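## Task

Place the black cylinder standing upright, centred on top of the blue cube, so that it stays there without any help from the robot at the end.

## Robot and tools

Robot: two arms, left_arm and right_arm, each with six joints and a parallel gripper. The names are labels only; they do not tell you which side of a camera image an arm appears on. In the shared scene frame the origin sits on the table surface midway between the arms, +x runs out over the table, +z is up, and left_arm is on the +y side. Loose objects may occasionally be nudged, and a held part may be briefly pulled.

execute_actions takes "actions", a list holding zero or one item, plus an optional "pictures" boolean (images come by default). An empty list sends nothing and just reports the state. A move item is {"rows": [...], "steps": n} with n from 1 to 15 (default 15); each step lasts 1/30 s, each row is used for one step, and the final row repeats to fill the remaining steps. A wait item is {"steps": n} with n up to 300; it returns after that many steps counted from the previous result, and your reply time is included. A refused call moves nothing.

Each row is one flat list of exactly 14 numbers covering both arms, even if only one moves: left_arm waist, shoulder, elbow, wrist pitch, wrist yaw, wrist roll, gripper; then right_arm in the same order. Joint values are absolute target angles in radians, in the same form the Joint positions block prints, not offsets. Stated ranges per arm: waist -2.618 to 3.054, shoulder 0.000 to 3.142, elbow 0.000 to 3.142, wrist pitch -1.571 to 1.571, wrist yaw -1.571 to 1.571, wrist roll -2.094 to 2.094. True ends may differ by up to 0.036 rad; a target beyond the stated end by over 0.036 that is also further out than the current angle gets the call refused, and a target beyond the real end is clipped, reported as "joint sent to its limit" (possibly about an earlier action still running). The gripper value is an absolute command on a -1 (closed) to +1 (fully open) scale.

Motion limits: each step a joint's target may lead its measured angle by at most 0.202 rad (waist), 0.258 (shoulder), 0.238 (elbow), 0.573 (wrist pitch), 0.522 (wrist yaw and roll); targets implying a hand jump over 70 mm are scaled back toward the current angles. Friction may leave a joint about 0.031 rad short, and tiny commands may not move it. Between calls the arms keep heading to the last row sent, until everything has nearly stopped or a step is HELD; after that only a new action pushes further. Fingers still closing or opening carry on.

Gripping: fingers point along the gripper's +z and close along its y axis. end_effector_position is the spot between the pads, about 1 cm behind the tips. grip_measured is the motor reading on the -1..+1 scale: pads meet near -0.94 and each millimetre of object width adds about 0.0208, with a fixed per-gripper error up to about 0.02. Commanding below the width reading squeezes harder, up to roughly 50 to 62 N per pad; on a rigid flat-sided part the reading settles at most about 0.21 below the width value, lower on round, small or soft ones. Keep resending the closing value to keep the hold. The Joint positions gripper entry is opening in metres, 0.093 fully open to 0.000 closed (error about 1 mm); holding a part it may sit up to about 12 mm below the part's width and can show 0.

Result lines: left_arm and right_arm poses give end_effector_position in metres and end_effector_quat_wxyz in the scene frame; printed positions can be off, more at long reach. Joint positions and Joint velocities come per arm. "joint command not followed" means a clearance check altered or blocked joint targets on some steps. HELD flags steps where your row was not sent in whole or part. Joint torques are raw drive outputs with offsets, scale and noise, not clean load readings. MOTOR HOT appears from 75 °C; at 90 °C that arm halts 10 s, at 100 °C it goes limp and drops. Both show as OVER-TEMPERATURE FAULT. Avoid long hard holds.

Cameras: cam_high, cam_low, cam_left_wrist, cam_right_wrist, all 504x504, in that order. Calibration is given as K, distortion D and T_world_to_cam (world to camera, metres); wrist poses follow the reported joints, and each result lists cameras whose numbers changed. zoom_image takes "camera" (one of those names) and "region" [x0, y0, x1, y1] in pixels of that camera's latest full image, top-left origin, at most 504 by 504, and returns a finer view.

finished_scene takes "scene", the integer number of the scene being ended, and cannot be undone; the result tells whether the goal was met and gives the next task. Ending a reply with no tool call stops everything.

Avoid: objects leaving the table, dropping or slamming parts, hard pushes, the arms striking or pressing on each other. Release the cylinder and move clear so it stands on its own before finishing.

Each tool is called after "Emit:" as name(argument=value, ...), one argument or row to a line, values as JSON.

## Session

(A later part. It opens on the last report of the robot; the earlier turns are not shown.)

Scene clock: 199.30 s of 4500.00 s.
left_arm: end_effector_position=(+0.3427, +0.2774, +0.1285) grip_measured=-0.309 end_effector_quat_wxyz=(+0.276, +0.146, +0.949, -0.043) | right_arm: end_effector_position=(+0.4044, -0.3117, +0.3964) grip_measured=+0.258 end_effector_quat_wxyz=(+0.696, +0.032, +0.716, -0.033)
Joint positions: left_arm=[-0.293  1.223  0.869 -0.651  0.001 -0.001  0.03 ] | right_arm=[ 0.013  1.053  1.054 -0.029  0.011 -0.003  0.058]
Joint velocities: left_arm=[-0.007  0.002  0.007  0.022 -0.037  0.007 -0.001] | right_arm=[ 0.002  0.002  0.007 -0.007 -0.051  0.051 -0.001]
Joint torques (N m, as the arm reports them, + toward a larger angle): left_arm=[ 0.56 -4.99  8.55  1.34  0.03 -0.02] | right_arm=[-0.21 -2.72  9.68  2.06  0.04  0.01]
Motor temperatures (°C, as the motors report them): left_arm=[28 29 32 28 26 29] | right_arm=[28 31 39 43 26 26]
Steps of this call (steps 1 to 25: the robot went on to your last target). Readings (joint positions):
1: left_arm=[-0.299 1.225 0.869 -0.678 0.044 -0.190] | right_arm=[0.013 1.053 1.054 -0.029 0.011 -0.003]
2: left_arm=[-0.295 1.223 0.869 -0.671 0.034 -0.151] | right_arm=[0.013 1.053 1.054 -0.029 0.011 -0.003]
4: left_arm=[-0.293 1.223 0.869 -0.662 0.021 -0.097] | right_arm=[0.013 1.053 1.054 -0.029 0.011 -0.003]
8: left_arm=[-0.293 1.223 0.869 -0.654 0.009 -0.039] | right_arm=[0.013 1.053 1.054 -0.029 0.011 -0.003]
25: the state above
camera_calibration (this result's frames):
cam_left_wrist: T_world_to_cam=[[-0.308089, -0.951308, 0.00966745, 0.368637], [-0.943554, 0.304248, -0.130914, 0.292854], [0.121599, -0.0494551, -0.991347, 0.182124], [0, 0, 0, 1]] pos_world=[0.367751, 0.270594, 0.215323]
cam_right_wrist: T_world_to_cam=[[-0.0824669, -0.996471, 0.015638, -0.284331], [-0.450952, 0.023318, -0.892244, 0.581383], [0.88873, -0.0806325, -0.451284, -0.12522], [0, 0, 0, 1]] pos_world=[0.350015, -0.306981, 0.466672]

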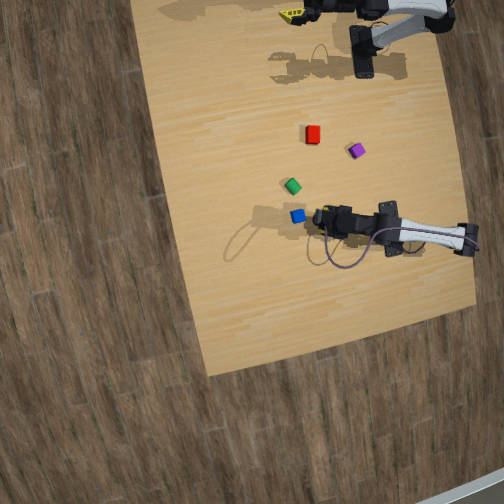

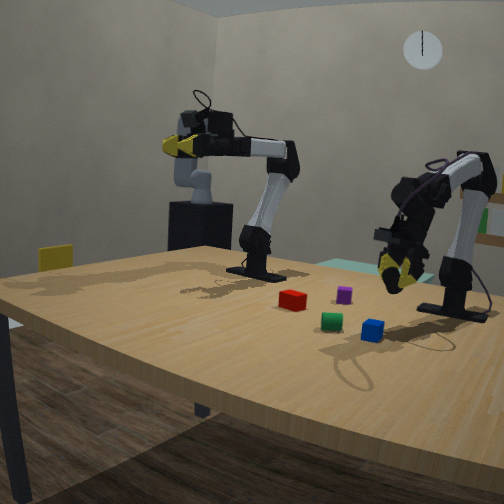

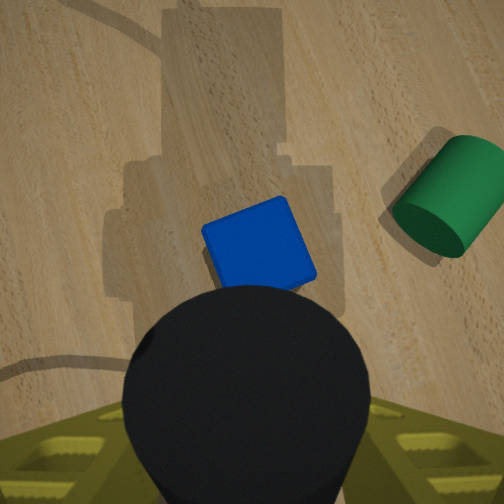

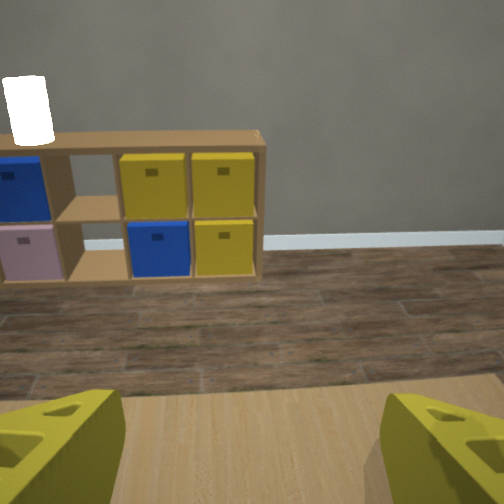

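Emit:
execute_actions(
  actions=[
    {"rows":[[-0.293,1.223,0.869,-0.62,0,0,-0.35,0.013,1.053,1.054,-0.024,0.011,-0.003,0.258],[-0.296,1.223,0.869,-0.58,0,0,-0.35,0.013,1.053,1.054,-0.024,0.011,-0.003,0.258],[-0.299,1.223,0.865,-0.53,0,0,-0.35,0.013,1.053,1.054,-0.024,0.011,-0.003,0.258],[-0.302,1.225,0.855,-0.47,0,0,-0.35,0.013,1.053,1.054,-0.024,0.011,-0.003,0.258],[-0.305,1.229,0.84,-0.41,0,0,-0.35,0.013,1.053,1.054,-0.024,0.011,-0.003,0.258],[-0.308,1.235,0.82,-0.35,0,0,-0.35,0.013,1.053,1.054,-0.024,0.011,-0.003,0.258],[-0.311,1.242,0.797,-0.29,0,0,-0.35,0.013,1.053,1.054,-0.024,0.011,-0.003,0.258],[-0.313,1.25,0.772,-0.23,0,0,-0.35,0.013,1.053,1.054,-0.024,0.011,-0.003,0.258],[-0.313,1.258,0.747,-0.17,0,0,-0.35,0.013,1.053,1.054,-0.024,0.011,-0.003,0.258],[-0.313,1.266,0.722,-0.11,0,0,-0.35,0.013,1.053,1.054,-0.024,0.011,-0.003,0.258],[-0.313,1.274,0.697,-0.05,0,0,-0.35,0.013,1.053,1.054,-0.024,0.011,-0.003,0.258],[-0.313,1.282,0.672,0.01,0,0,-0.35,0.013,1.053,1.054,-0.024,0.011,-0.003,0.258],[-0.313,1.29,0.647,0.07,0,0,-0.35,0.013,1.053,1.054,-0.024,0.011,-0.003,0.258],[-0.313,1.298,0.622,0.13,0,0,-0.35,0.013,1.053,1.054,-0.024,0.011,-0.003,0.258],[-0.313,1.306,0.597,0.19,0,0,-0.35,0.013,1.053,1.054,-0.024,0.011,-0.003,0.258]]},
  ],
  pictures=false,
)

Emit:
execute_actions(
  actions=[
    {"rows":[[-0.313,1.314,0.572,0.25,0,0,-0.35,0.013,1.053,1.054,-0.024,0.011,-0.003,0.258],[-0.313,1.322,0.547,0.31,0,0,-0.35,0.013,1.053,1.054,-0.024,0.011,-0.003,0.258],[-0.313,1.33,0.522,0.37,0,0,-0.35,0.013,1.053,1.054,-0.024,0.011,-0.003,0.258],[-0.313,1.338,0.497,0.43,0,0,-0.35,0.013,1.053,1.054,-0.024,0.011,-0.003,0.258],[-0.313,1.346,0.472,0.49,0,0,-0.35,0.013,1.053,1.054,-0.024,0.011,-0.003,0.258],[-0.313,1.354,0.447,0.545,0,0,-0.35,0.013,1.053,1.054,-0.024,0.011,-0.003,0.258],[-0.313,1.362,0.422,0.6,0,0,-0.35,0.013,1.053,1.054,-0.024,0.011,-0.003,0.258],[-0.313,1.37,0.397,0.65,0,0,-0.35,0.013,1.053,1.054,-0.024,0.011,-0.003,0.258],[-0.313,1.378,0.372,0.695,0,0,-0.35,0.013,1.053,1.054,-0.024,0.011,-0.003,0.258],[-0.313,1.386,0.347,0.735,0,0,-0.35,0.013,1.053,1.054,-0.024,0.011,-0.003,0.258],[-0.313,1.394,0.322,0.77,0,0,-0.35,0.013,1.053,1.054,-0.024,0.011,-0.003,0.258],[-0.313,1.402,0.297,0.795,0,0,-0.35,0.013,1.053,1.054,-0.024,0.011,-0.003,0.258],[-0.313,1.41,0.275,0.813,0,0,-0.35,0.013,1.053,1.054,-0.024,0.011,-0.003,0.258],[-0.313,1.418,0.256,0.825,0,0,-0.35,0.013,1.053,1.054,-0.024,0.011,-0.003,0.258],[-0.313,1.425,0.242,0.83,0,0,-0.35,0.013,1.053,1.054,-0.024,0.011,-0.003,0.258]]},
  ],
  pictures=false,
)

Emit:
execute_actions(
  actions=[
    {"rows":[[-0.313,1.43,0.233,0.83,0,0,-0.35,0.013,1.053,1.054,-0.024,0.011,-0.003,0.258],[-0.313,1.432,0.226,0.83,0,0,-0.35,0.013,1.053,1.054,-0.024,0.011,-0.003,0.258]]},
  ],
)

Scene clock: 227.07 s of 4500.00 s.
left_arm: end_effector_position=(+0.3988, +0.2551, +0.1297) grip_measured=-0.309 end_effector_quat_wxyz=(+0.440, +0.142, +0.884, -0.071) | right_arm: end_effector_position=(+0.4044, -0.3117, +0.3964) grip_measured=+0.258 end_effector_quat_wxyz=(+0.696, +0.032, +0.716, -0.033)
Joint positions: left_arm=[-0.305  1.27   0.666 -0.044  0.001 -0.     0.03 ] | right_arm=[ 0.013  1.053  1.054 -0.029  0.011 -0.003  0.058]
Joint velocities: left_arm=[ 0.002  0.271 -0.789  1.502 -0.081 -0.022 -0.   ] | right_arm=[-0.002 -0.002 -0.007  0.007 -0.022 -0.022  0.   ]
Joint torques (N m, as the arm reports them, + toward a larger angle): left_arm=[-0.41 -2.79  6.22  1.66  0.12 -0.11] | right_arm=[-0.2  -2.7   9.68  2.07  0.04  0.01]
Motor temperatures (°C, as the motors report them): left_arm=[28 30 36 32 26 29] | right_arm=[28 31 40 44 26 26]
Steps of this call (steps 1 to 15: the robot went on to your last target; steps 16 to 90: nothing new was sent; then 24.27 s passed at rest; steps 91 to 105: all 15 steps of this action). Readings (joint positions):
91: left_arm=[-0.293 1.223 0.869 -0.648 0.001 -0.000] | right_arm=[0.013 1.053 1.054 -0.029 0.011 -0.003]
92: left_arm=[-0.293 1.223 0.869 -0.641 0.001 -0.000] | right_arm=[0.013 1.053 1.054 -0.029 0.011 -0.003]
94: left_arm=[-0.293 1.223 0.869 -0.604 0.001 -0.000] | right_arm=[0.013 1.053 1.054 -0.029 0.011 -0.003]
98: left_arm=[-0.300 1.223 0.842 -0.427 0.001 -0.000] | right_arm=[0.013 1.053 1.054 -0.029 0.011 -0.003]
105: the state above

Scene clock: 227.57 s of 4500.00 s.
left_arm: end_effector_position=(+0.3924, +0.2572, +0.0948) grip_measured=-0.309 end_effector_quat_wxyz=(+0.556, +0.131, +0.816, -0.089) | right_arm: end_effector_position=(+0.4044, -0.3117, +0.3964) grip_measured=+0.258 end_effector_quat_wxyz=(+0.696, +0.032, +0.716, -0.033)
Joint positions: left_arm=[-0.305  1.389  0.298  0.717  0.001 -0.     0.03 ] | right_arm=[ 0.013  1.053  1.054 -0.029  0.011 -0.003  0.058]
Joint velocities: left_arm=[-0.007  0.227 -0.574  0.784 -0.022  0.007 -0.001] | right_arm=[-0.007  0.007 -0.007  0.066  0.066 -0.051 -0.   ]
Joint torques (N m, as the arm reports them, + toward a larger angle): left_arm=[-0.32 -2.24  4.76  1.9   0.07 -0.08] | right_arm=[-0.21 -2.7   9.69  2.07  0.03  0.01]
Motor temperatures (°C, as the motors report them): left_arm=[28 30 36 32 26 29] | right_arm=[28 31 40 44 26 26]
Steps of this call (steps 1 to 15: all 15 steps of this action). Readings (joint positions):
1: left_arm=[-0.305 1.280 0.639 0.010 0.001 -0.000] | right_arm=[0.013 1.053 1.054 -0.029 0.011 -0.003]
2: left_arm=[-0.305 1.289 0.612 0.066 0.001 -0.000] | right_arm=[0.013 1.053 1.054 -0.029 0.011 -0.003]
4: left_arm=[-0.305 1.306 0.560 0.178 0.001 -0.000] | right_arm=[0.013 1.053 1.054 -0.029 0.011 -0.003]
8: left_arm=[-0.305 1.336 0.462 0.409 0.001 -0.000] | right_arm=[0.013 1.053 1.054 -0.029 0.011 -0.003]
15: the state above

Scene clock: 228.07 s of 4500.00 s.
left_arm: end_effector_position=(+0.3861, +0.2593, +0.0895) grip_measured=-0.309 end_effector_quat_wxyz=(+0.567, +0.129, +0.809, -0.091) | right_arm: end_effector_position=(+0.4044, -0.3117, +0.3964) grip_measured=+0.258 end_effector_quat_wxyz=(+0.696, +0.032, +0.716, -0.033)
Joint positions: left_arm=[-0.305  1.413  0.244  0.821  0.001 -0.     0.03 ] | right_arm=[ 0.013  1.053  1.054 -0.029  0.011 -0.003  0.058]
Joint velocities: left_arm=[-0.027 -0.017 -0.002  0.125  0.007  0.022  0.001] | right_arm=[ 0.012  0.002  0.002 -0.066 -0.11  -0.022 -0.001]
Joint torques (N m, as the arm reports them, + toward a larger angle): left_arm=[-0.54 -2.24  4.82  1.96  0.13 -0.1 ] | right_arm=[-0.22 -2.7   9.69  2.07  0.04  0.01]
Motor temperatures (°C, as the motors report them): left_arm=[28 30 36 32 26 29] | right_arm=[28 31 40 44 26 26]
Steps of this call (steps 1 to 15: all 15 steps of this action). Readings (joint positions):
1: left_arm=[-0.305 1.397 0.280 0.738 0.001 -0.000] | right_arm=[0.013 1.053 1.054 -0.029 0.011 -0.003]
2: left_arm=[-0.305 1.404 0.265 0.752 0.001 -0.000] | right_arm=[0.013 1.053 1.054 -0.029 0.011 -0.003]
4: left_arm=[-0.305 1.411 0.248 0.768 0.001 -0.000] | right_arm=[0.013 1.053 1.054 -0.029 0.011 -0.003]
8: left_arm=[-0.305 1.413 0.244 0.798 0.001 -0.000] | right_arm=[0.013 1.053 1.054 -0.029 0.011 -0.003]
15: the state above
camera_calibration (this result's frames):
cam_left_wrist: T_world_to_cam=[[-0.323721, -0.946151, 0.00172196, 0.370569], [-0.667828, 0.227205, -0.70879, 0.299522], [0.670231, -0.2306, -0.705417, -0.0531205], [0, 0, 0, 1]] pos_world=[0.355594, 0.270312, 0.174188]
cam_right_wrist: T_world_to_cam=[[-0.0824669, -0.996471, 0.015638, -0.284331], [-0.450952, 0.023318, -0.892244, 0.581383], [0.88873, -0.0806325, -0.451284, -0.12522], [0, 0, 0, 1]] pos_world=[0.350015, -0.306981, 0.466672]

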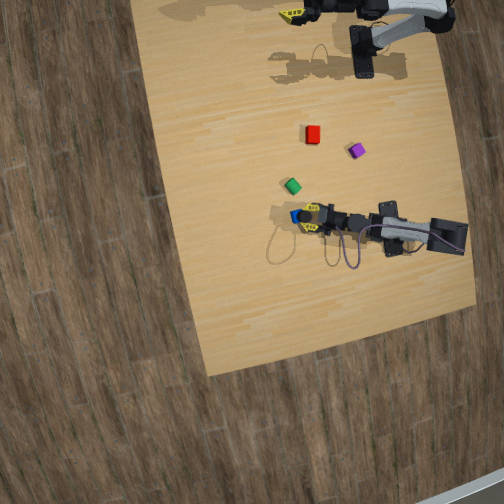

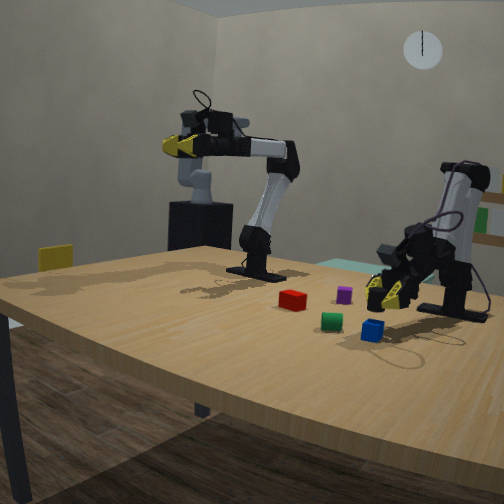

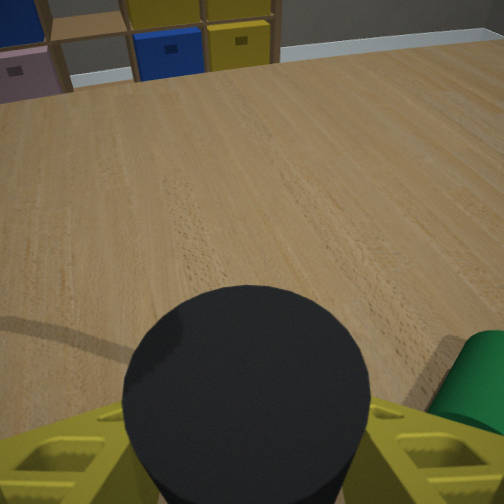

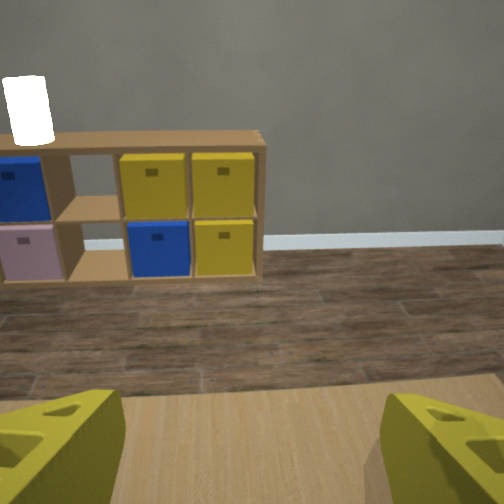

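Emit:
zoom_image(
  camera="cam_low",
  region=[330, 260, 430, 360],
)

Emit:
zoom_image(
  camera="cam_high",
  region=[270, 180, 350, 260],
)

Region (330, 260, 430, 360) of cam_low's 504x504 image, scaled by 5.040, with more detail than that image has.

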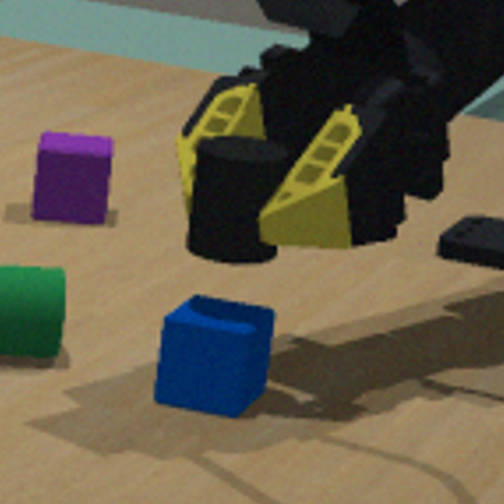

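Region (270, 180, 350, 260) of cam_high's 504x504 image, scaled by 6.300, with more detail than that image has.

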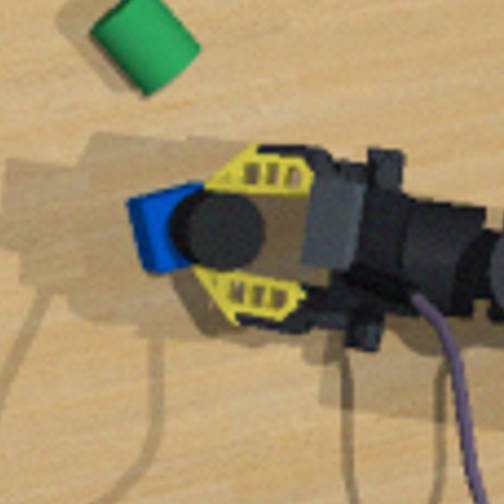

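Emit:
execute_actions(
  actions=[
    {"rows":[[-0.313,1.44,0.226,0.838,0,0,-0.35,0.013,1.053,1.054,-0.024,0.011,-0.003,0.258],[-0.313,1.45,0.225,0.85,0,0,-0.35,0.013,1.053,1.054,-0.024,0.011,-0.003,0.258],[-0.313,1.461,0.224,0.865,0,0,-0.35,0.013,1.053,1.054,-0.024,0.011,-0.003,0.258],[-0.313,1.473,0.223,0.88,0,0,-0.35,0.013,1.053,1.054,-0.024,0.011,-0.003,0.258],[-0.313,1.485,0.222,0.895,0,0,-0.35,0.013,1.053,1.054,-0.024,0.011,-0.003,0.258],[-0.313,1.497,0.221,0.91,0,0,-0.35,0.013,1.053,1.054,-0.024,0.011,-0.003,0.258],[-0.313,1.509,0.22,0.925,0,0,-0.35,0.013,1.053,1.054,-0.024,0.011,-0.003,0.258],[-0.313,1.521,0.219,0.94,0,0,-0.35,0.013,1.053,1.054,-0.024,0.011,-0.003,0.258],[-0.313,1.533,0.218,0.955,0,0,-0.35,0.013,1.053,1.054,-0.024,0.011,-0.003,0.258],[-0.313,1.544,0.216,0.968,0,0,-0.35,0.013,1.053,1.054,-0.024,0.011,-0.003,0.258],[-0.313,1.554,0.214,0.978,0,0,-0.35,0.013,1.053,1.054,-0.024,0.011,-0.003,0.258],[-0.313,1.562,0.213,0.985,0,0,-0.35,0.013,1.053,1.054,-0.024,0.011,-0.003,0.258],[-0.313,1.568,0.212,0.985,0,0,-0.35,0.013,1.053,1.054,-0.024,0.011,-0.003,0.258],[-0.313,1.573,0.211,0.985,0,0,-0.35,0.013,1.053,1.054,-0.024,0.011,-0.003,0.258]]},
  ],
  pictures=false,
)

Emit:
execute_actions(
  actions=[
    {"steps":15},
  ],
)

Emit:
zoom_image(
  camera="cam_low",
  region=[330, 260, 430, 360],
)

Emit:
zoom_image(
  camera="cam_high",
  region=[270, 180, 350, 260],
)

Scene clock: 249.87 s of 4500.00 s.
left_arm: end_effector_position=(+0.3927, +0.2571, +0.0748) grip_measured=-0.309 end_effector_quat_wxyz=(+0.567, +0.129, +0.808, -0.091) | right_arm: end_effector_position=(+0.4044, -0.3117, +0.3964) grip_measured=+0.258 end_effector_quat_wxyz=(+0.696, +0.032, +0.716, -0.033)
Joint positions: left_arm=[-0.305  1.546  0.244  0.955  0.001 -0.     0.03 ] | right_arm=[ 0.013  1.053  1.054 -0.029  0.011 -0.003  0.058]
Joint velocities: left_arm=[-0.012  0.115 -0.007  0.139  0.007  0.037 -0.001] | right_arm=[ 0.012 -0.007  0.002 -0.022 -0.022 -0.081 -0.002]
Joint torques (N m, as the arm reports them, + toward a larger angle): left_arm=[-0.34 -2.55  2.91  1.98  0.08 -0.05] | right_arm=[-0.2  -2.71  9.68  2.06  0.03  0.01]
Motor temperatures (°C, as the motors report them): left_arm=[28 29 34 37 26 29] | right_arm=[28 31 40 44 26 26]
Steps of this call (steps 1 to 15: the robot went on to your last target; steps 16 to 90: nothing new was sent; then 18.30 s passed at rest; steps 91 to 105: all 15 steps of this action). Readings (joint positions):
91: left_arm=[-0.305 1.413 0.244 0.826 0.001 -0.000] | right_arm=[0.013 1.053 1.054 -0.029 0.011 -0.003]
92: left_arm=[-0.305 1.415 0.244 0.830 0.001 -0.000] | right_arm=[0.013 1.053 1.054 -0.029 0.011 -0.003]
94: left_arm=[-0.305 1.430 0.244 0.847 0.001 -0.000] | right_arm=[0.013 1.053 1.054 -0.029 0.011 -0.003]
98: left_arm=[-0.305 1.479 0.244 0.887 0.001 -0.000] | right_arm=[0.013 1.053 1.054 -0.029 0.011 -0.003]
105: the state above

Scene clock: 250.37 s of 4500.00 s.
left_arm: end_effector_position=(+0.3944, +0.2566, +0.0789) grip_measured=-0.309 end_effector_quat_wxyz=(+0.575, +0.129, +0.802, -0.092) | right_arm: end_effector_position=(+0.4044, -0.3117, +0.3964) grip_measured=+0.258 end_effector_quat_wxyz=(+0.696, +0.032, +0.716, -0.033)
Joint positions: left_arm=[-0.305  1.551  0.244  0.98   0.001 -0.     0.03 ] | right_arm=[ 0.013  1.053  1.054 -0.029  0.011 -0.003  0.058]
Joint velocities: left_arm=[ 0.002  0.002  0.007 -0.007 -0.051  0.051  0.   ] | right_arm=[-0.002  0.002  0.017 -0.022 -0.051  0.007  0.   ]
Joint torques (N m, as the arm reports them, + toward a larger angle): left_arm=[-0.52 -2.47  3.06  1.97  0.1  -0.07] | right_arm=[-0.2  -2.73  9.7   2.07  0.03  0.01]
Motor temperatures (°C, as the motors report them): left_arm=[28 29 34 37 26 29] | right_arm=[28 31 40 44 26 26]
Steps of this call (steps 1 to 15: the robot went on to your last target). Readings (joint positions):
1: left_arm=[-0.305 1.549 0.244 0.958 0.001 -0.000] | right_arm=[0.013 1.053 1.054 -0.029 0.011 -0.003]
2: left_arm=[-0.305 1.550 0.244 0.962 0.001 -0.000] | right_arm=[0.013 1.053 1.054 -0.029 0.011 -0.003]
4: left_arm=[-0.305 1.551 0.244 0.968 0.001 -0.000] | right_arm=[0.013 1.053 1.054 -0.029 0.011 -0.003]
8: left_arm=[-0.305 1.551 0.244 0.976 0.001 -0.000] | right_arm=[0.013 1.053 1.054 -0.029 0.011 -0.003]
15: the state above
camera_calibration (this result's frames):
cam_left_wrist: T_world_to_cam=[[-0.323754, -0.94614, 0.00145246, 0.370729], [-0.65329, 0.222434, -0.723696, 0.294771], [0.684395, -0.235248, -0.690117, -0.0724292], [0, 0, 0, 1]] pos_world=[0.362166, 0.268155, 0.162801]
cam_right_wrist: T_world_to_cam=[[-0.0824669, -0.996471, 0.015638, -0.284331], [-0.450952, 0.023318, -0.892244, 0.581383], [0.88873, -0.0806325, -0.451284, -0.12522], [0, 0, 0, 1]] pos_world=[0.350015, -0.306981, 0.466672]

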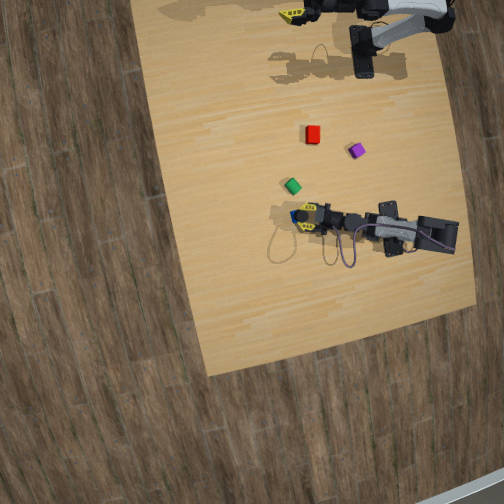

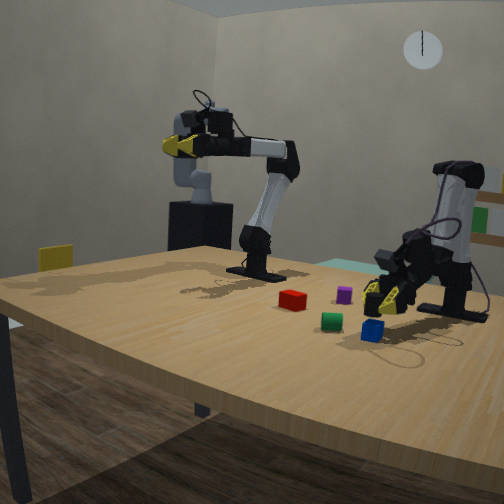

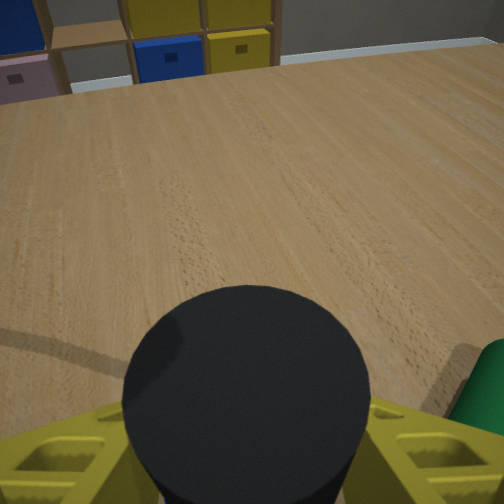

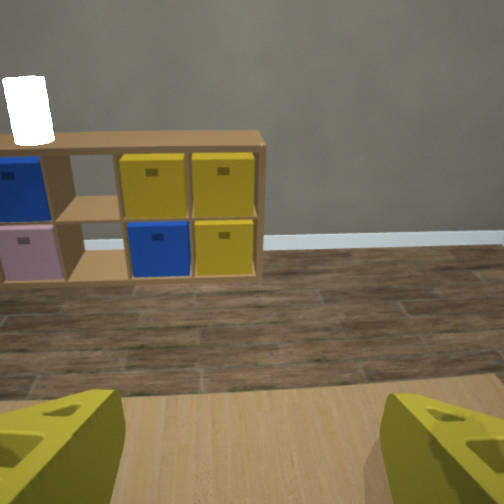

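Region (330, 260, 430, 360) of cam_low's 504x504 image, scaled by 5.040, with more detail than that image has.

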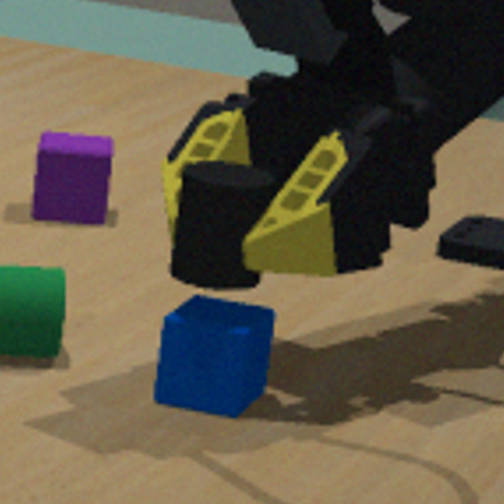

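Region (270, 180, 350, 260) of cam_high's 504x504 image, scaled by 6.300, with more detail than that image has.

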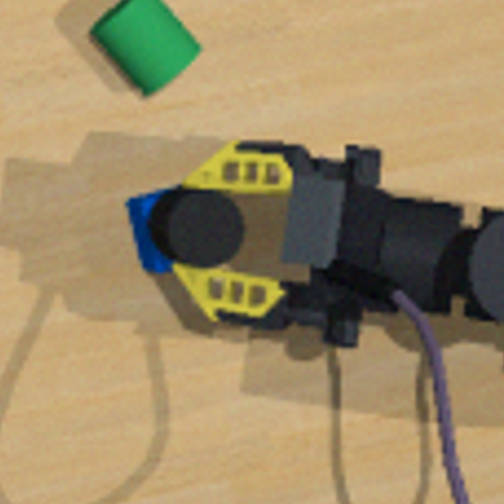

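Emit:
execute_actions(
  actions=[
    {"rows":[[-0.313,1.573,0.209,0.985,0,0,-0.35,0.013,1.053,1.054,-0.024,0.011,-0.003,0.258],[-0.313,1.573,0.207,0.985,0,0,-0.35,0.013,1.053,1.054,-0.024,0.011,-0.003,0.258],[-0.313,1.573,0.205,0.985,0,0,-0.35,0.013,1.053,1.054,-0.024,0.011,-0.003,0.258],[-0.313,1.573,0.203,0.985,0,0,-0.35,0.013,1.053,1.054,-0.024,0.011,-0.003,0.258],[-0.313,1.573,0.201,0.985,0,0,-0.35,0.013,1.053,1.054,-0.024,0.011,-0.003,0.258],[-0.313,1.573,0.199,0.985,0,0,-0.35,0.013,1.053,1.054,-0.024,0.011,-0.003,0.258],[-0.313,1.573,0.197,0.985,0,0,-0.35,0.013,1.053,1.054,-0.024,0.011,-0.003,0.258]],"steps":15},
  ],
  pictures=false,
)

Scene clock: 257.93 s of 4500.00 s.
left_arm: end_effector_position=(+0.3882, +0.2586, +0.0719) grip_measured=-0.309 end_effector_quat_wxyz=(+0.568, +0.129, +0.808, -0.091) | right_arm: end_effector_position=(+0.4044, -0.3117, +0.3964) grip_measured=+0.258 end_effector_quat_wxyz=(+0.696, +0.032, +0.716, -0.033)
Joint positions: left_arm=[-0.305  1.551  0.221  0.984  0.001 -0.     0.03 ] | right_arm=[ 0.013  1.053  1.054 -0.029  0.011 -0.003  0.058]
Joint velocities: left_arm=[-0.017 -0.002 -0.002 -0.022  0.022  0.037 -0.001] | right_arm=[ 0.012 -0.002 -0.027 -0.022  0.022  0.051 -0.001]
Joint torques (N m, as the arm reports them, + toward a larger angle): left_arm=[-0.61 -2.28  3.2   1.93  0.08 -0.1 ] | right_arm=[-0.21 -2.72  9.69  2.07  0.04  0.01]
Motor temperatures (°C, as the motors report them): left_arm=[28 29 34 38 26 29] | right_arm=[28 31 40 45 26 26]
Steps of this call (steps 1 to 15: the robot went on to your last target; steps 16 to 90: nothing new was sent; then 4.07 s passed at rest; steps 91 to 105: all 15 steps of this action). Readings (joint positions):
91: left_arm=[-0.305 1.551 0.244 0.981 0.001 -0.000] | right_arm=[0.013 1.053 1.054 -0.029 0.011 -0.003]
92: left_arm=[-0.305 1.551 0.244 0.981 0.001 -0.000] | right_arm=[0.013 1.053 1.054 -0.029 0.011 -0.003]
94: left_arm=[-0.305 1.551 0.239 0.984 0.001 -0.000] | right_arm=[0.013 1.053 1.054 -0.029 0.011 -0.003]
98: left_arm=[-0.305 1.551 0.224 0.984 0.001 -0.000] | right_arm=[0.013 1.053 1.054 -0.029 0.011 -0.003]
105: the state above

Emit:
execute_actions(
  actions=[
    {"rows":[[-0.313,1.577,0.21,0.99,0,0,-0.35,0.013,1.053,1.054,-0.024,0.011,-0.003,0.258],[-0.313,1.581,0.21,0.996,0,0,-0.35,0.013,1.053,1.054,-0.024,0.011,-0.003,0.258],[-0.313,1.585,0.21,1.002,0,0,-0.35,0.013,1.053,1.054,-0.024,0.011,-0.003,0.258],[-0.313,1.59,0.21,1.008,0,0,-0.35,0.013,1.053,1.054,-0.024,0.011,-0.003,0.258],[-0.313,1.595,0.21,1.014,0,0,-0.35,0.013,1.053,1.054,-0.024,0.011,-0.003,0.258],[-0.313,1.6,0.21,1.02,0,0,-0.35,0.013,1.053,1.054,-0.024,0.011,-0.003,0.258],[-0.313,1.605,0.21,1.026,0,0,-0.35,0.013,1.053,1.054,-0.024,0.011,-0.003,0.258],[-0.313,1.61,0.21,1.031,0,0,-0.35,0.013,1.053,1.054,-0.024,0.011,-0.003,0.258],[-0.313,1.615,0.21,1.035,0,0,-0.35,0.013,1.053,1.054,-0.024,0.011,-0.003,0.258],[-0.313,1.619,0.21,1.036,0,0,-0.35,0.013,1.053,1.054,-0.024,0.011,-0.003,0.258],[-0.313,1.622,0.21,1.036,0,0,-0.35,0.013,1.053,1.054,-0.024,0.011,-0.003,0.258]],"steps":15},
  ],
  pictures=false,
)

Emit:
execute_actions(
  actions=[
    {"steps":12},
  ],
)

Emit:
zoom_image(
  camera="cam_low",
  region=[330, 260, 430, 360],
)

Emit:
zoom_image(
  camera="cam_high",
  region=[270, 180, 350, 260],
)

Scene clock: 267.80 s of 4500.00 s.
left_arm: end_effector_position=(+0.3892, +0.2583, +0.0646) grip_measured=-0.309 end_effector_quat_wxyz=(+0.565, +0.130, +0.810, -0.091) | right_arm: end_effector_position=(+0.4044, -0.3117, +0.3964) grip_measured=+0.258 end_effector_quat_wxyz=(+0.696, +0.032, +0.716, -0.033)
Joint positions: left_arm=[-0.305  1.599  0.221  1.024  0.001 -0.     0.03 ] | right_arm=[ 0.013  1.053  1.054 -0.029  0.011 -0.003  0.058]
Joint velocities: left_arm=[-0.017 -0.002 -0.002  0.007  0.037 -0.022 -0.002] | right_arm=[ 0.002 -0.012 -0.007  0.007 -0.037 -0.022  0.   ]
Joint torques (N m, as the arm reports them, + toward a larger angle): left_arm=[-0.47 -2.62  4.03  1.89  0.06 -0.07] | right_arm=[-0.19 -2.71  9.69  2.07  0.04  0.  ]
Motor temperatures (°C, as the motors report them): left_arm=[28 29 33 38 26 29] | right_arm=[28 31 40 45 26 26]
Steps of this call (steps 1 to 15: the robot went on to your last target; steps 16 to 90: nothing new was sent; then 6.37 s passed at rest; steps 91 to 105: all 15 steps of this action). Readings (joint positions):
91: left_arm=[-0.305 1.551 0.221 0.985 0.001 -0.000] | right_arm=[0.013 1.053 1.054 -0.029 0.011 -0.003]
92: left_arm=[-0.305 1.551 0.221 0.985 0.001 -0.000] | right_arm=[0.013 1.053 1.054 -0.029 0.011 -0.003]
94: left_arm=[-0.305 1.556 0.221 0.993 0.001 -0.000] | right_arm=[0.013 1.053 1.054 -0.029 0.011 -0.003]
98: left_arm=[-0.305 1.579 0.221 1.008 0.001 -0.000] | right_arm=[0.013 1.053 1.054 -0.029 0.011 -0.003]
105: the state above

Scene clock: 268.20 s of 4500.00 s.
left_arm: end_effector_position=(+0.3898, +0.2581, +0.0661) grip_measured=-0.309 end_effector_quat_wxyz=(+0.567, +0.129, +0.808, -0.091) | right_arm: end_effector_position=(+0.4044, -0.3117, +0.3964) grip_measured=+0.258 end_effector_quat_wxyz=(+0.696, +0.032, +0.716, -0.033)
Joint positions: left_arm=[-0.305  1.599  0.221  1.031  0.001 -0.     0.03 ] | right_arm=[ 0.013  1.053  1.054 -0.029  0.011 -0.003  0.058]
Joint velocities: left_arm=[-0.002 -0.002 -0.002  0.022  0.022 -0.066 -0.001] | right_arm=[-0.002 -0.002 -0.007  0.081  0.007 -0.095 -0.   ]
Joint torques (N m, as the arm reports them, + toward a larger angle): left_arm=[-0.5  -2.58  4.19  1.91  0.07 -0.09] | right_arm=[-0.21 -2.7   9.69  2.07  0.04  0.01]
Motor temperatures (°C, as the motors report them): left_arm=[28 29 33 38 26 29] | right_arm=[28 31 40 45 26 26]
Steps of this call (steps 1 to 12: the robot went on to your last target). Readings (joint positions):
1: left_arm=[-0.305 1.599 0.221 1.026 0.001 -0.000] | right_arm=[0.013 1.053 1.054 -0.029 0.011 -0.003]
2: left_arm=[-0.305 1.599 0.221 1.027 0.001 -0.000] | right_arm=[0.013 1.053 1.054 -0.029 0.011 -0.003]
4: left_arm=[-0.305 1.599 0.221 1.029 0.001 -0.000] | right_arm=[0.013 1.053 1.054 -0.029 0.011 -0.003]
8: left_arm=[-0.305 1.599 0.221 1.031 0.001 -0.000] | right_arm=[0.013 1.053 1.054 -0.029 0.011 -0.003]
12: the state above
camera_calibration (this result's frames):
cam_left_wrist: T_world_to_cam=[[-0.323724, -0.94615, 0.00170273, 0.37066], [-0.6668, 0.226867, -0.709866, 0.285427], [0.671253, -0.230936, -0.704335, -0.0727506], [0, 0, 0, 1]] pos_world=[0.359148, 0.269145, 0.150743]
cam_right_wrist: T_world_to_cam=[[-0.0824669, -0.996471, 0.015638, -0.284331], [-0.450952, 0.023318, -0.892244, 0.581383], [0.88873, -0.0806325, -0.451284, -0.12522], [0, 0, 0, 1]] pos_world=[0.350015, -0.306981, 0.466672]

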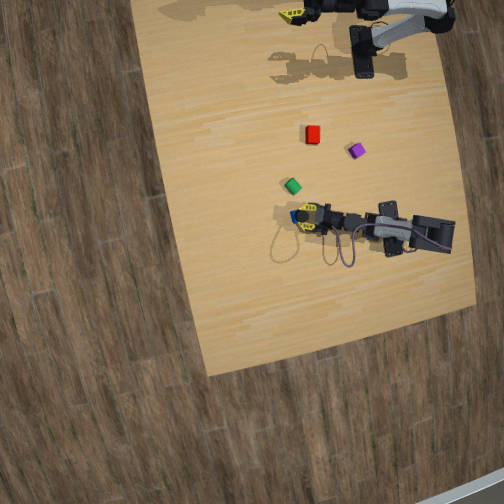

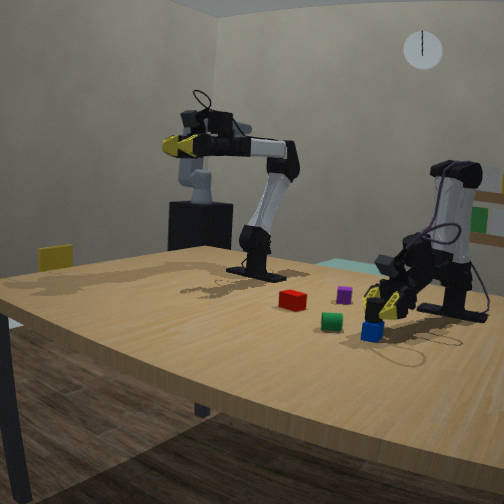

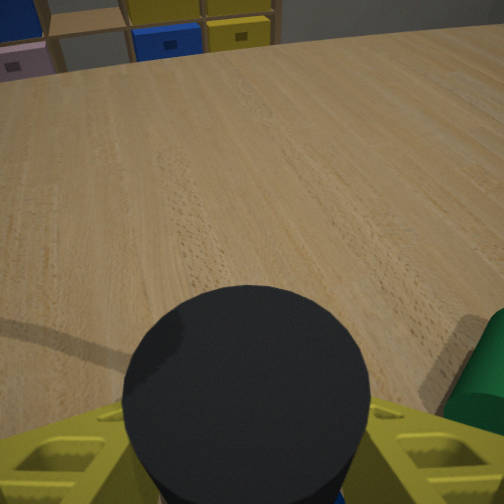

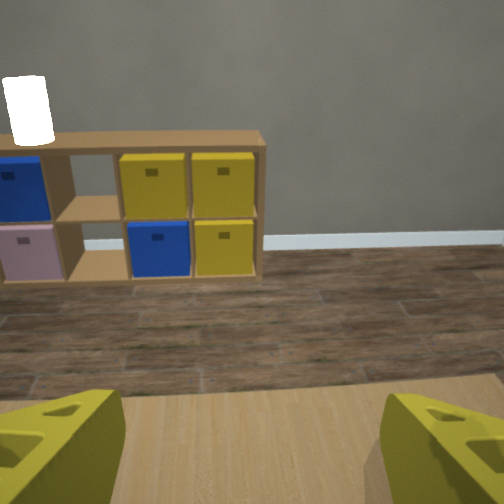

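Region (330, 260, 430, 360) of cam_low's 504x504 image, scaled by 5.040, with more detail than that image has.

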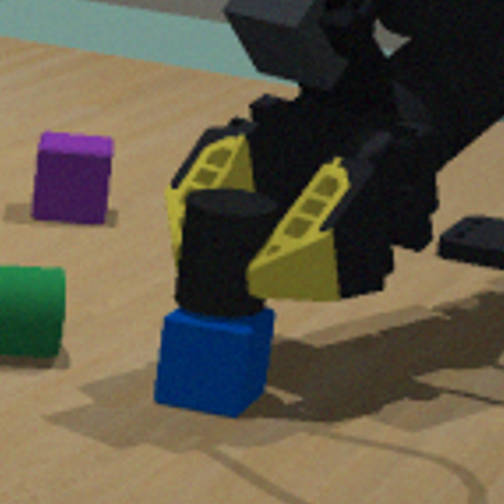

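Region (270, 180, 350, 260) of cam_high's 504x504 image, scaled by 6.300, with more detail than that image has.

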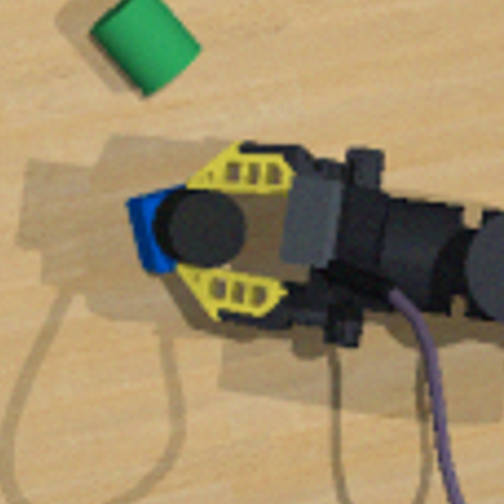

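Emit:
execute_actions(
  actions=[
    {"rows":[[-0.313,1.626,0.21,1.042,0,0,-0.35,0.013,1.053,1.054,-0.024,0.011,-0.003,0.258],[-0.313,1.63,0.21,1.048,0,0,-0.35,0.013,1.053,1.054,-0.024,0.011,-0.003,0.258],[-0.313,1.634,0.21,1.053,0,0,-0.35,0.013,1.053,1.054,-0.024,0.011,-0.003,0.258],[-0.313,1.638,0.21,1.058,0,0,-0.35,0.013,1.053,1.054,-0.024,0.011,-0.003,0.258],[-0.313,1.642,0.21,1.062,0,0,-0.35,0.013,1.053,1.054,-0.024,0.011,-0.003,0.258],[-0.313,1.645,0.21,1.064,0,0,-0.35,0.013,1.053,1.054,-0.024,0.011,-0.003,0.258],[-0.313,1.648,0.21,1.064,0,0,-0.35,0.013,1.053,1.054,-0.024,0.011,-0.003,0.258],[-0.313,1.651,0.21,1.064,0,0,-0.35,0.013,1.053,1.054,-0.024,0.011,-0.003,0.258]],"steps":15},
  ],
  pictures=false,
)

Emit:
execute_actions(
  actions=[
    {"steps":8},
  ],
)

Emit:
zoom_image(
  camera="cam_low",
  region=[330, 260, 430, 360],
)

Scene clock: 275.00 s of 4500.00 s.
left_arm: end_effector_position=(+0.3908, +0.2578, +0.0633) grip_measured=-0.309 end_effector_quat_wxyz=(+0.568, +0.129, +0.808, -0.091) | right_arm: end_effector_position=(+0.4044, -0.3117, +0.3964) grip_measured=+0.258 end_effector_quat_wxyz=(+0.696, +0.032, +0.716, -0.033)
Joint positions: left_arm=[-0.305  1.627  0.221  1.061  0.001 -0.     0.03 ] | right_arm=[ 0.013  1.053  1.054 -0.029  0.011 -0.003  0.058]
Joint velocities: left_arm=[-0.012 -0.012 -0.002 -0.007  0.051  0.022 -0.001] | right_arm=[-0.012  0.017  0.002 -0.066  0.051 -0.051 -0.   ]
Joint torques (N m, as the arm reports them, + toward a larger angle): left_arm=[-0.2  -2.55  3.95  1.87  0.13 -0.06] | right_arm=[-0.22 -2.71  9.68  2.07  0.04  0.01]
Motor temperatures (°C, as the motors report them): left_arm=[28 29 33 39 26 29] | right_arm=[28 31 41 45 26 26]
Steps of this call (steps 1 to 15: the robot went on to your last target; steps 16 to 90: nothing new was sent; then 3.30 s passed at rest; steps 91 to 105: all 15 steps of this action). Readings (joint positions):
91: left_arm=[-0.305 1.599 0.221 1.032 0.001 -0.000] | right_arm=[0.013 1.053 1.054 -0.029 0.011 -0.003]
92: left_arm=[-0.305 1.599 0.221 1.034 0.001 -0.000] | right_arm=[0.013 1.053 1.054 -0.029 0.011 -0.003]
94: left_arm=[-0.305 1.605 0.221 1.042 0.001 -0.000] | right_arm=[0.013 1.053 1.054 -0.029 0.011 -0.003]
98: left_arm=[-0.305 1.623 0.221 1.053 0.001 -0.000] | right_arm=[0.013 1.053 1.054 -0.029 0.011 -0.003]
105: the state above

Scene clock: 275.27 s of 4500.00 s.
left_arm: end_effector_position=(+0.3908, +0.2578, +0.0634) grip_measured=-0.309 end_effector_quat_wxyz=(+0.568, +0.129, +0.808, -0.091) | right_arm: end_effector_position=(+0.4044, -0.3117, +0.3964) grip_measured=+0.258 end_effector_quat_wxyz=(+0.696, +0.032, +0.716, -0.033)
Joint positions: left_arm=[-0.305  1.627  0.221  1.061  0.001 -0.     0.03 ] | right_arm=[ 0.013  1.053  1.054 -0.029  0.011 -0.003  0.058]
Joint velocities: left_arm=[ 0.012 -0.017 -0.007  0.051 -0.022 -0.037  0.   ] | right_arm=[ 0.017  0.012  0.022  0.022 -0.037  0.051  0.001]
Joint torques (N m, as the arm reports them, + toward a larger angle): left_arm=[-0.21 -2.67  3.9   1.95  0.08 -0.06] | right_arm=[-0.21 -2.7   9.69  2.07  0.04  0.  ]
Motor temperatures (°C, as the motors report them): left_arm=[28 29 33 39 26 29] | right_arm=[28 31 41 45 26 26]
Steps of this call (steps 1 to 8: the robot went on to your last target). Readings (joint positions):
1: left_arm=[-0.305 1.627 0.221 1.061 0.001 -0.000] | right_arm=[0.013 1.053 1.054 -0.029 0.011 -0.003]
2: left_arm=[-0.305 1.627 0.221 1.061 0.001 -0.000] | right_arm=[0.013 1.053 1.054 -0.029 0.011 -0.003]
4: left_arm=[-0.305 1.627 0.221 1.061 0.001 -0.000] | right_arm=[0.013 1.053 1.054 -0.029 0.011 -0.003]
8: the state above
camera_calibration (this result's frames):
cam_left_wrist: T_world_to_cam=[[-0.323727, -0.946149, 0.0016787, 0.370681], [-0.665512, 0.226445, -0.711208, 0.283941], [0.672528, -0.231354, -0.70298, -0.0759245], [0, 0, 0, 1]] pos_world=[0.360027, 0.268857, 0.147945]
cam_right_wrist: T_world_to_cam=[[-0.0824669, -0.996471, 0.015638, -0.284331], [-0.450952, 0.023318, -0.892244, 0.581383], [0.88873, -0.0806325, -0.451284, -0.12522], [0, 0, 0, 1]] pos_world=[0.350015, -0.306981, 0.466672]

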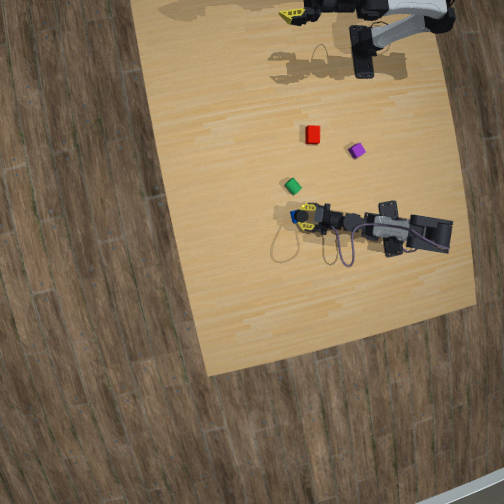

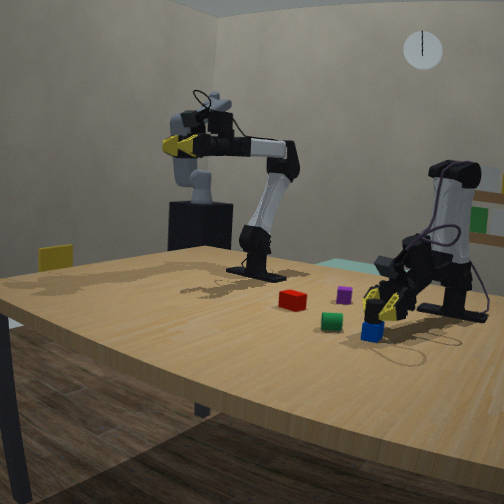

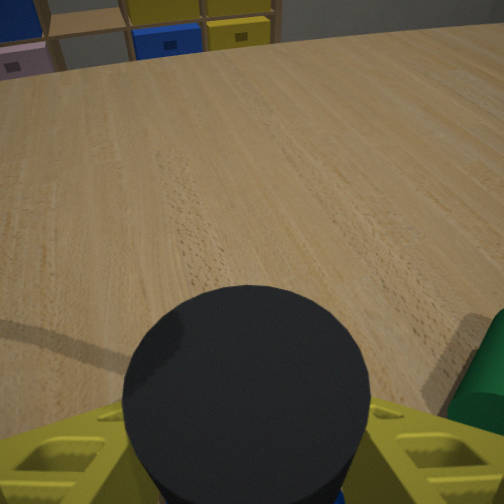

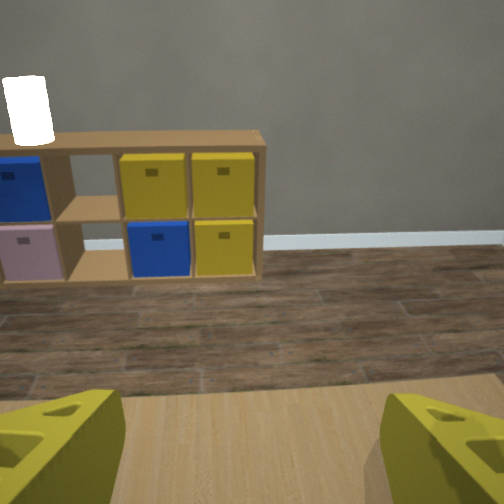

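Region (330, 260, 430, 360) of cam_low's 504x504 image, scaled by 5.040, with more detail than that image has.

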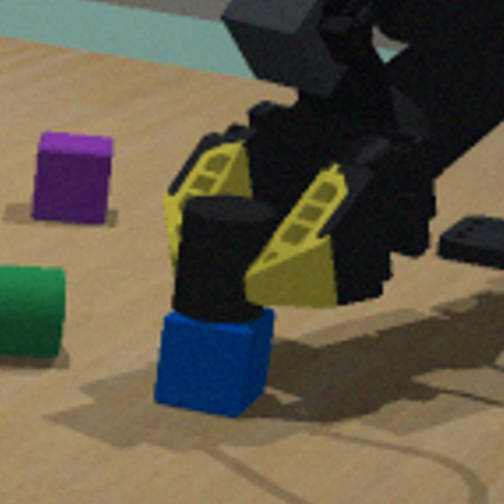

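Emit:
execute_actions(
  actions=[
    {"rows":[[-0.313,1.64,0.21,1.058,0,0,-0.35,0.013,1.053,1.054,-0.024,0.011,-0.003,0.258],[-0.313,1.64,0.21,1.053,0,0,-0.35,0.013,1.053,1.054,-0.024,0.011,-0.003,0.258],[-0.313,1.64,0.21,1.048,0,0,-0.35,0.013,1.053,1.054,-0.024,0.011,-0.003,0.258],[-0.313,1.64,0.21,1.048,0,0,-0.35,0.013,1.053,1.054,-0.024,0.011,-0.003,0.258],[-0.313,1.64,0.21,1.048,0,0,-0.35,0.013,1.053,1.054,-0.024,0.011,-0.003,0.258],[-0.313,1.64,0.21,1.048,0,0,-0.35,0.013,1.053,1.054,-0.024,0.011,-0.003,0.258],[-0.313,1.64,0.21,1.048,0,0,-0.3,0.013,1.053,1.054,-0.024,0.011,-0.003,0.258],[-0.313,1.64,0.21,1.048,0,0,-0.25,0.013,1.053,1.054,-0.024,0.011,-0.003,0.258],[-0.313,1.64,0.21,1.048,0,0,-0.2,0.013,1.053,1.054,-0.024,0.011,-0.003,0.258],[-0.313,1.64,0.21,1.048,0,0,-0.15,0.013,1.053,1.054,-0.024,0.011,-0.003,0.258],[-0.313,1.64,0.21,1.048,0,0,-0.1,0.013,1.053,1.054,-0.024,0.011,-0.003,0.258],[-0.313,1.64,0.21,1.048,0,0,-0.05,0.013,1.053,1.054,-0.024,0.011,-0.003,0.258],[-0.313,1.64,0.21,1.048,0,0,0.05,0.013,1.053,1.054,-0.024,0.011,-0.003,0.258],[-0.313,1.64,0.21,1.048,0,0,0.2,0.013,1.053,1.054,-0.024,0.011,-0.003,0.258],[-0.313,1.64,0.21,1.048,0,0,0.7,0.013,1.053,1.054,-0.024,0.011,-0.003,0.258]]},
  ],
  pictures=false,
)

Emit:
execute_actions(
  actions=[
    {"steps":10},
  ],
)

Emit:
zoom_image(
  camera="cam_low",
  region=[330, 260, 430, 360],
)

Scene clock: 287.93 s of 4500.00 s.
left_arm: end_effector_position=(+0.3908, +0.2578, +0.0634) grip_measured=+0.350 end_effector_quat_wxyz=(+0.568, +0.129, +0.808, -0.091) | right_arm: end_effector_position=(+0.4044, -0.3117, +0.3964) grip_measured=+0.258 end_effector_quat_wxyz=(+0.696, +0.032, +0.716, -0.033)
Joint positions: left_arm=[-0.305  1.627  0.221  1.061  0.001 -0.     0.062] | right_arm=[ 0.013  1.053  1.054 -0.029  0.011 -0.003  0.058]
Joint velocities: left_arm=[-0.012 -0.002 -0.012 -0.051 -0.007  0.022  0.421] | right_arm=[-0.012  0.007  0.012  0.007  0.007 -0.037 -0.   ]
Joint torques (N m, as the arm reports them, + toward a larger angle): left_arm=[-0.38 -3.44  4.01  1.79  0.11 -0.1 ] | right_arm=[-0.2  -2.7   9.69  2.07  0.04  0.01]
Motor temperatures (°C, as the motors report them): left_arm=[28 29 33 40 26 29] | right_arm=[28 31 41 45 26 26]
Steps of this call (steps 1 to 15: the robot went on to your last target; steps 16 to 90: nothing new was sent; then 9.17 s passed at rest; steps 91 to 105: all 15 steps of this action). Readings (joint positions):
91: left_arm=[-0.305 1.627 0.221 1.061 0.001 -0.000] | right_arm=[0.013 1.053 1.054 -0.029 0.011 -0.003]
92: left_arm=[-0.305 1.627 0.221 1.061 0.001 -0.000] | right_arm=[0.013 1.053 1.054 -0.029 0.011 -0.003]
94: left_arm=[-0.305 1.627 0.221 1.061 0.001 -0.000] | right_arm=[0.013 1.053 1.054 -0.029 0.011 -0.003]
98: left_arm=[-0.305 1.627 0.221 1.061 0.001 -0.000] | right_arm=[0.013 1.053 1.054 -0.029 0.011 -0.003]
105: the state above

Scene clock: 288.27 s of 4500.00 s.
left_arm: end_effector_position=(+0.3908, +0.2578, +0.0634) grip_measured=+0.698 end_effector_quat_wxyz=(+0.568, +0.129, +0.808, -0.091) | right_arm: end_effector_position=(+0.4044, -0.3117, +0.3964) grip_measured=+0.258 end_effector_quat_wxyz=(+0.696, +0.032, +0.716, -0.033)
Joint positions: left_arm=[-0.305  1.627  0.221  1.061  0.001 -0.     0.079] | right_arm=[ 0.013  1.053  1.054 -0.029  0.011 -0.003  0.058]
Joint velocities: left_arm=[ 0.007  0.002 -0.002 -0.081 -0.037 -0.051 -0.001] | right_arm=[ 0.002  0.002  0.002 -0.037 -0.037 -0.066 -0.   ]
Joint torques (N m, as the arm reports them, + toward a larger angle): left_arm=[-0.22 -3.62  3.87  1.82  0.06 -0.07] | right_arm=[-0.21 -2.7   9.68  2.07  0.04  0.01]
Motor temperatures (°C, as the motors report them): left_arm=[28 29 33 40 26 29] | right_arm=[28 31 41 45 26 26]
Steps of this call (steps 1 to 10: the robot went on to your last target). Readings (joint positions):
1: left_arm=[-0.305 1.627 0.221 1.061 0.001 -0.000] | right_arm=[0.013 1.053 1.054 -0.029 0.011 -0.003]
2: left_arm=[-0.305 1.627 0.221 1.061 0.001 -0.000] | right_arm=[0.013 1.053 1.054 -0.029 0.011 -0.003]
4: left_arm=[-0.305 1.627 0.221 1.061 0.001 -0.000] | right_arm=[0.013 1.053 1.054 -0.029 0.011 -0.003]
8: left_arm=[-0.305 1.627 0.221 1.061 0.001 -0.000] | right_arm=[0.013 1.053 1.054 -0.029 0.011 -0.003]
10: the state above
camera_calibration (this result's frames):
cam_left_wrist: T_world_to_cam=[[-0.323727, -0.946149, 0.0016787, 0.370681], [-0.665512, 0.226445, -0.711208, 0.283941], [0.672528, -0.231354, -0.70298, -0.0759245], [0, 0, 0, 1]] pos_world=[0.360027, 0.268857, 0.147945]
cam_right_wrist: T_world_to_cam=[[-0.0824669, -0.996471, 0.015638, -0.284331], [-0.450952, 0.023318, -0.892244, 0.581383], [0.88873, -0.0806325, -0.451284, -0.12522], [0, 0, 0, 1]] pos_world=[0.350015, -0.306981, 0.466672]

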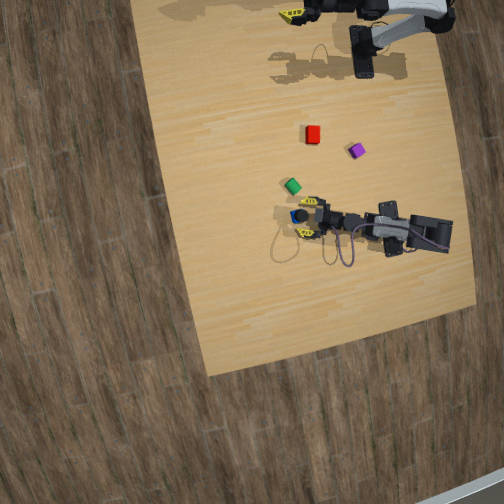

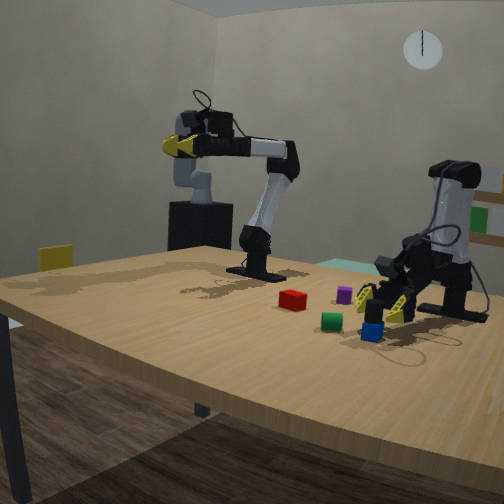

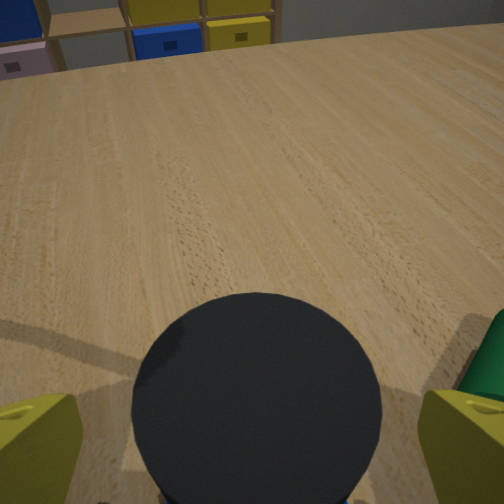

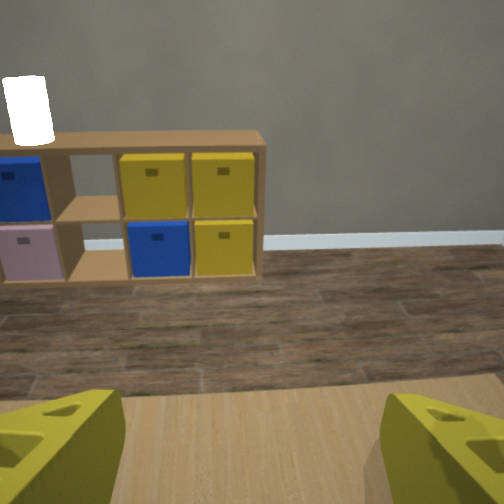

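Region (330, 260, 430, 360) of cam_low's 504x504 image, scaled by 5.040, with more detail than that image has.

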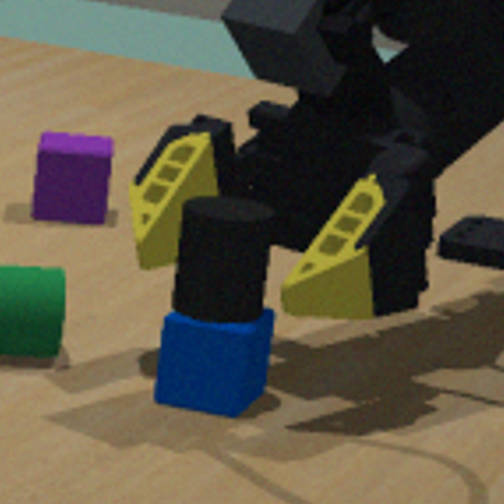

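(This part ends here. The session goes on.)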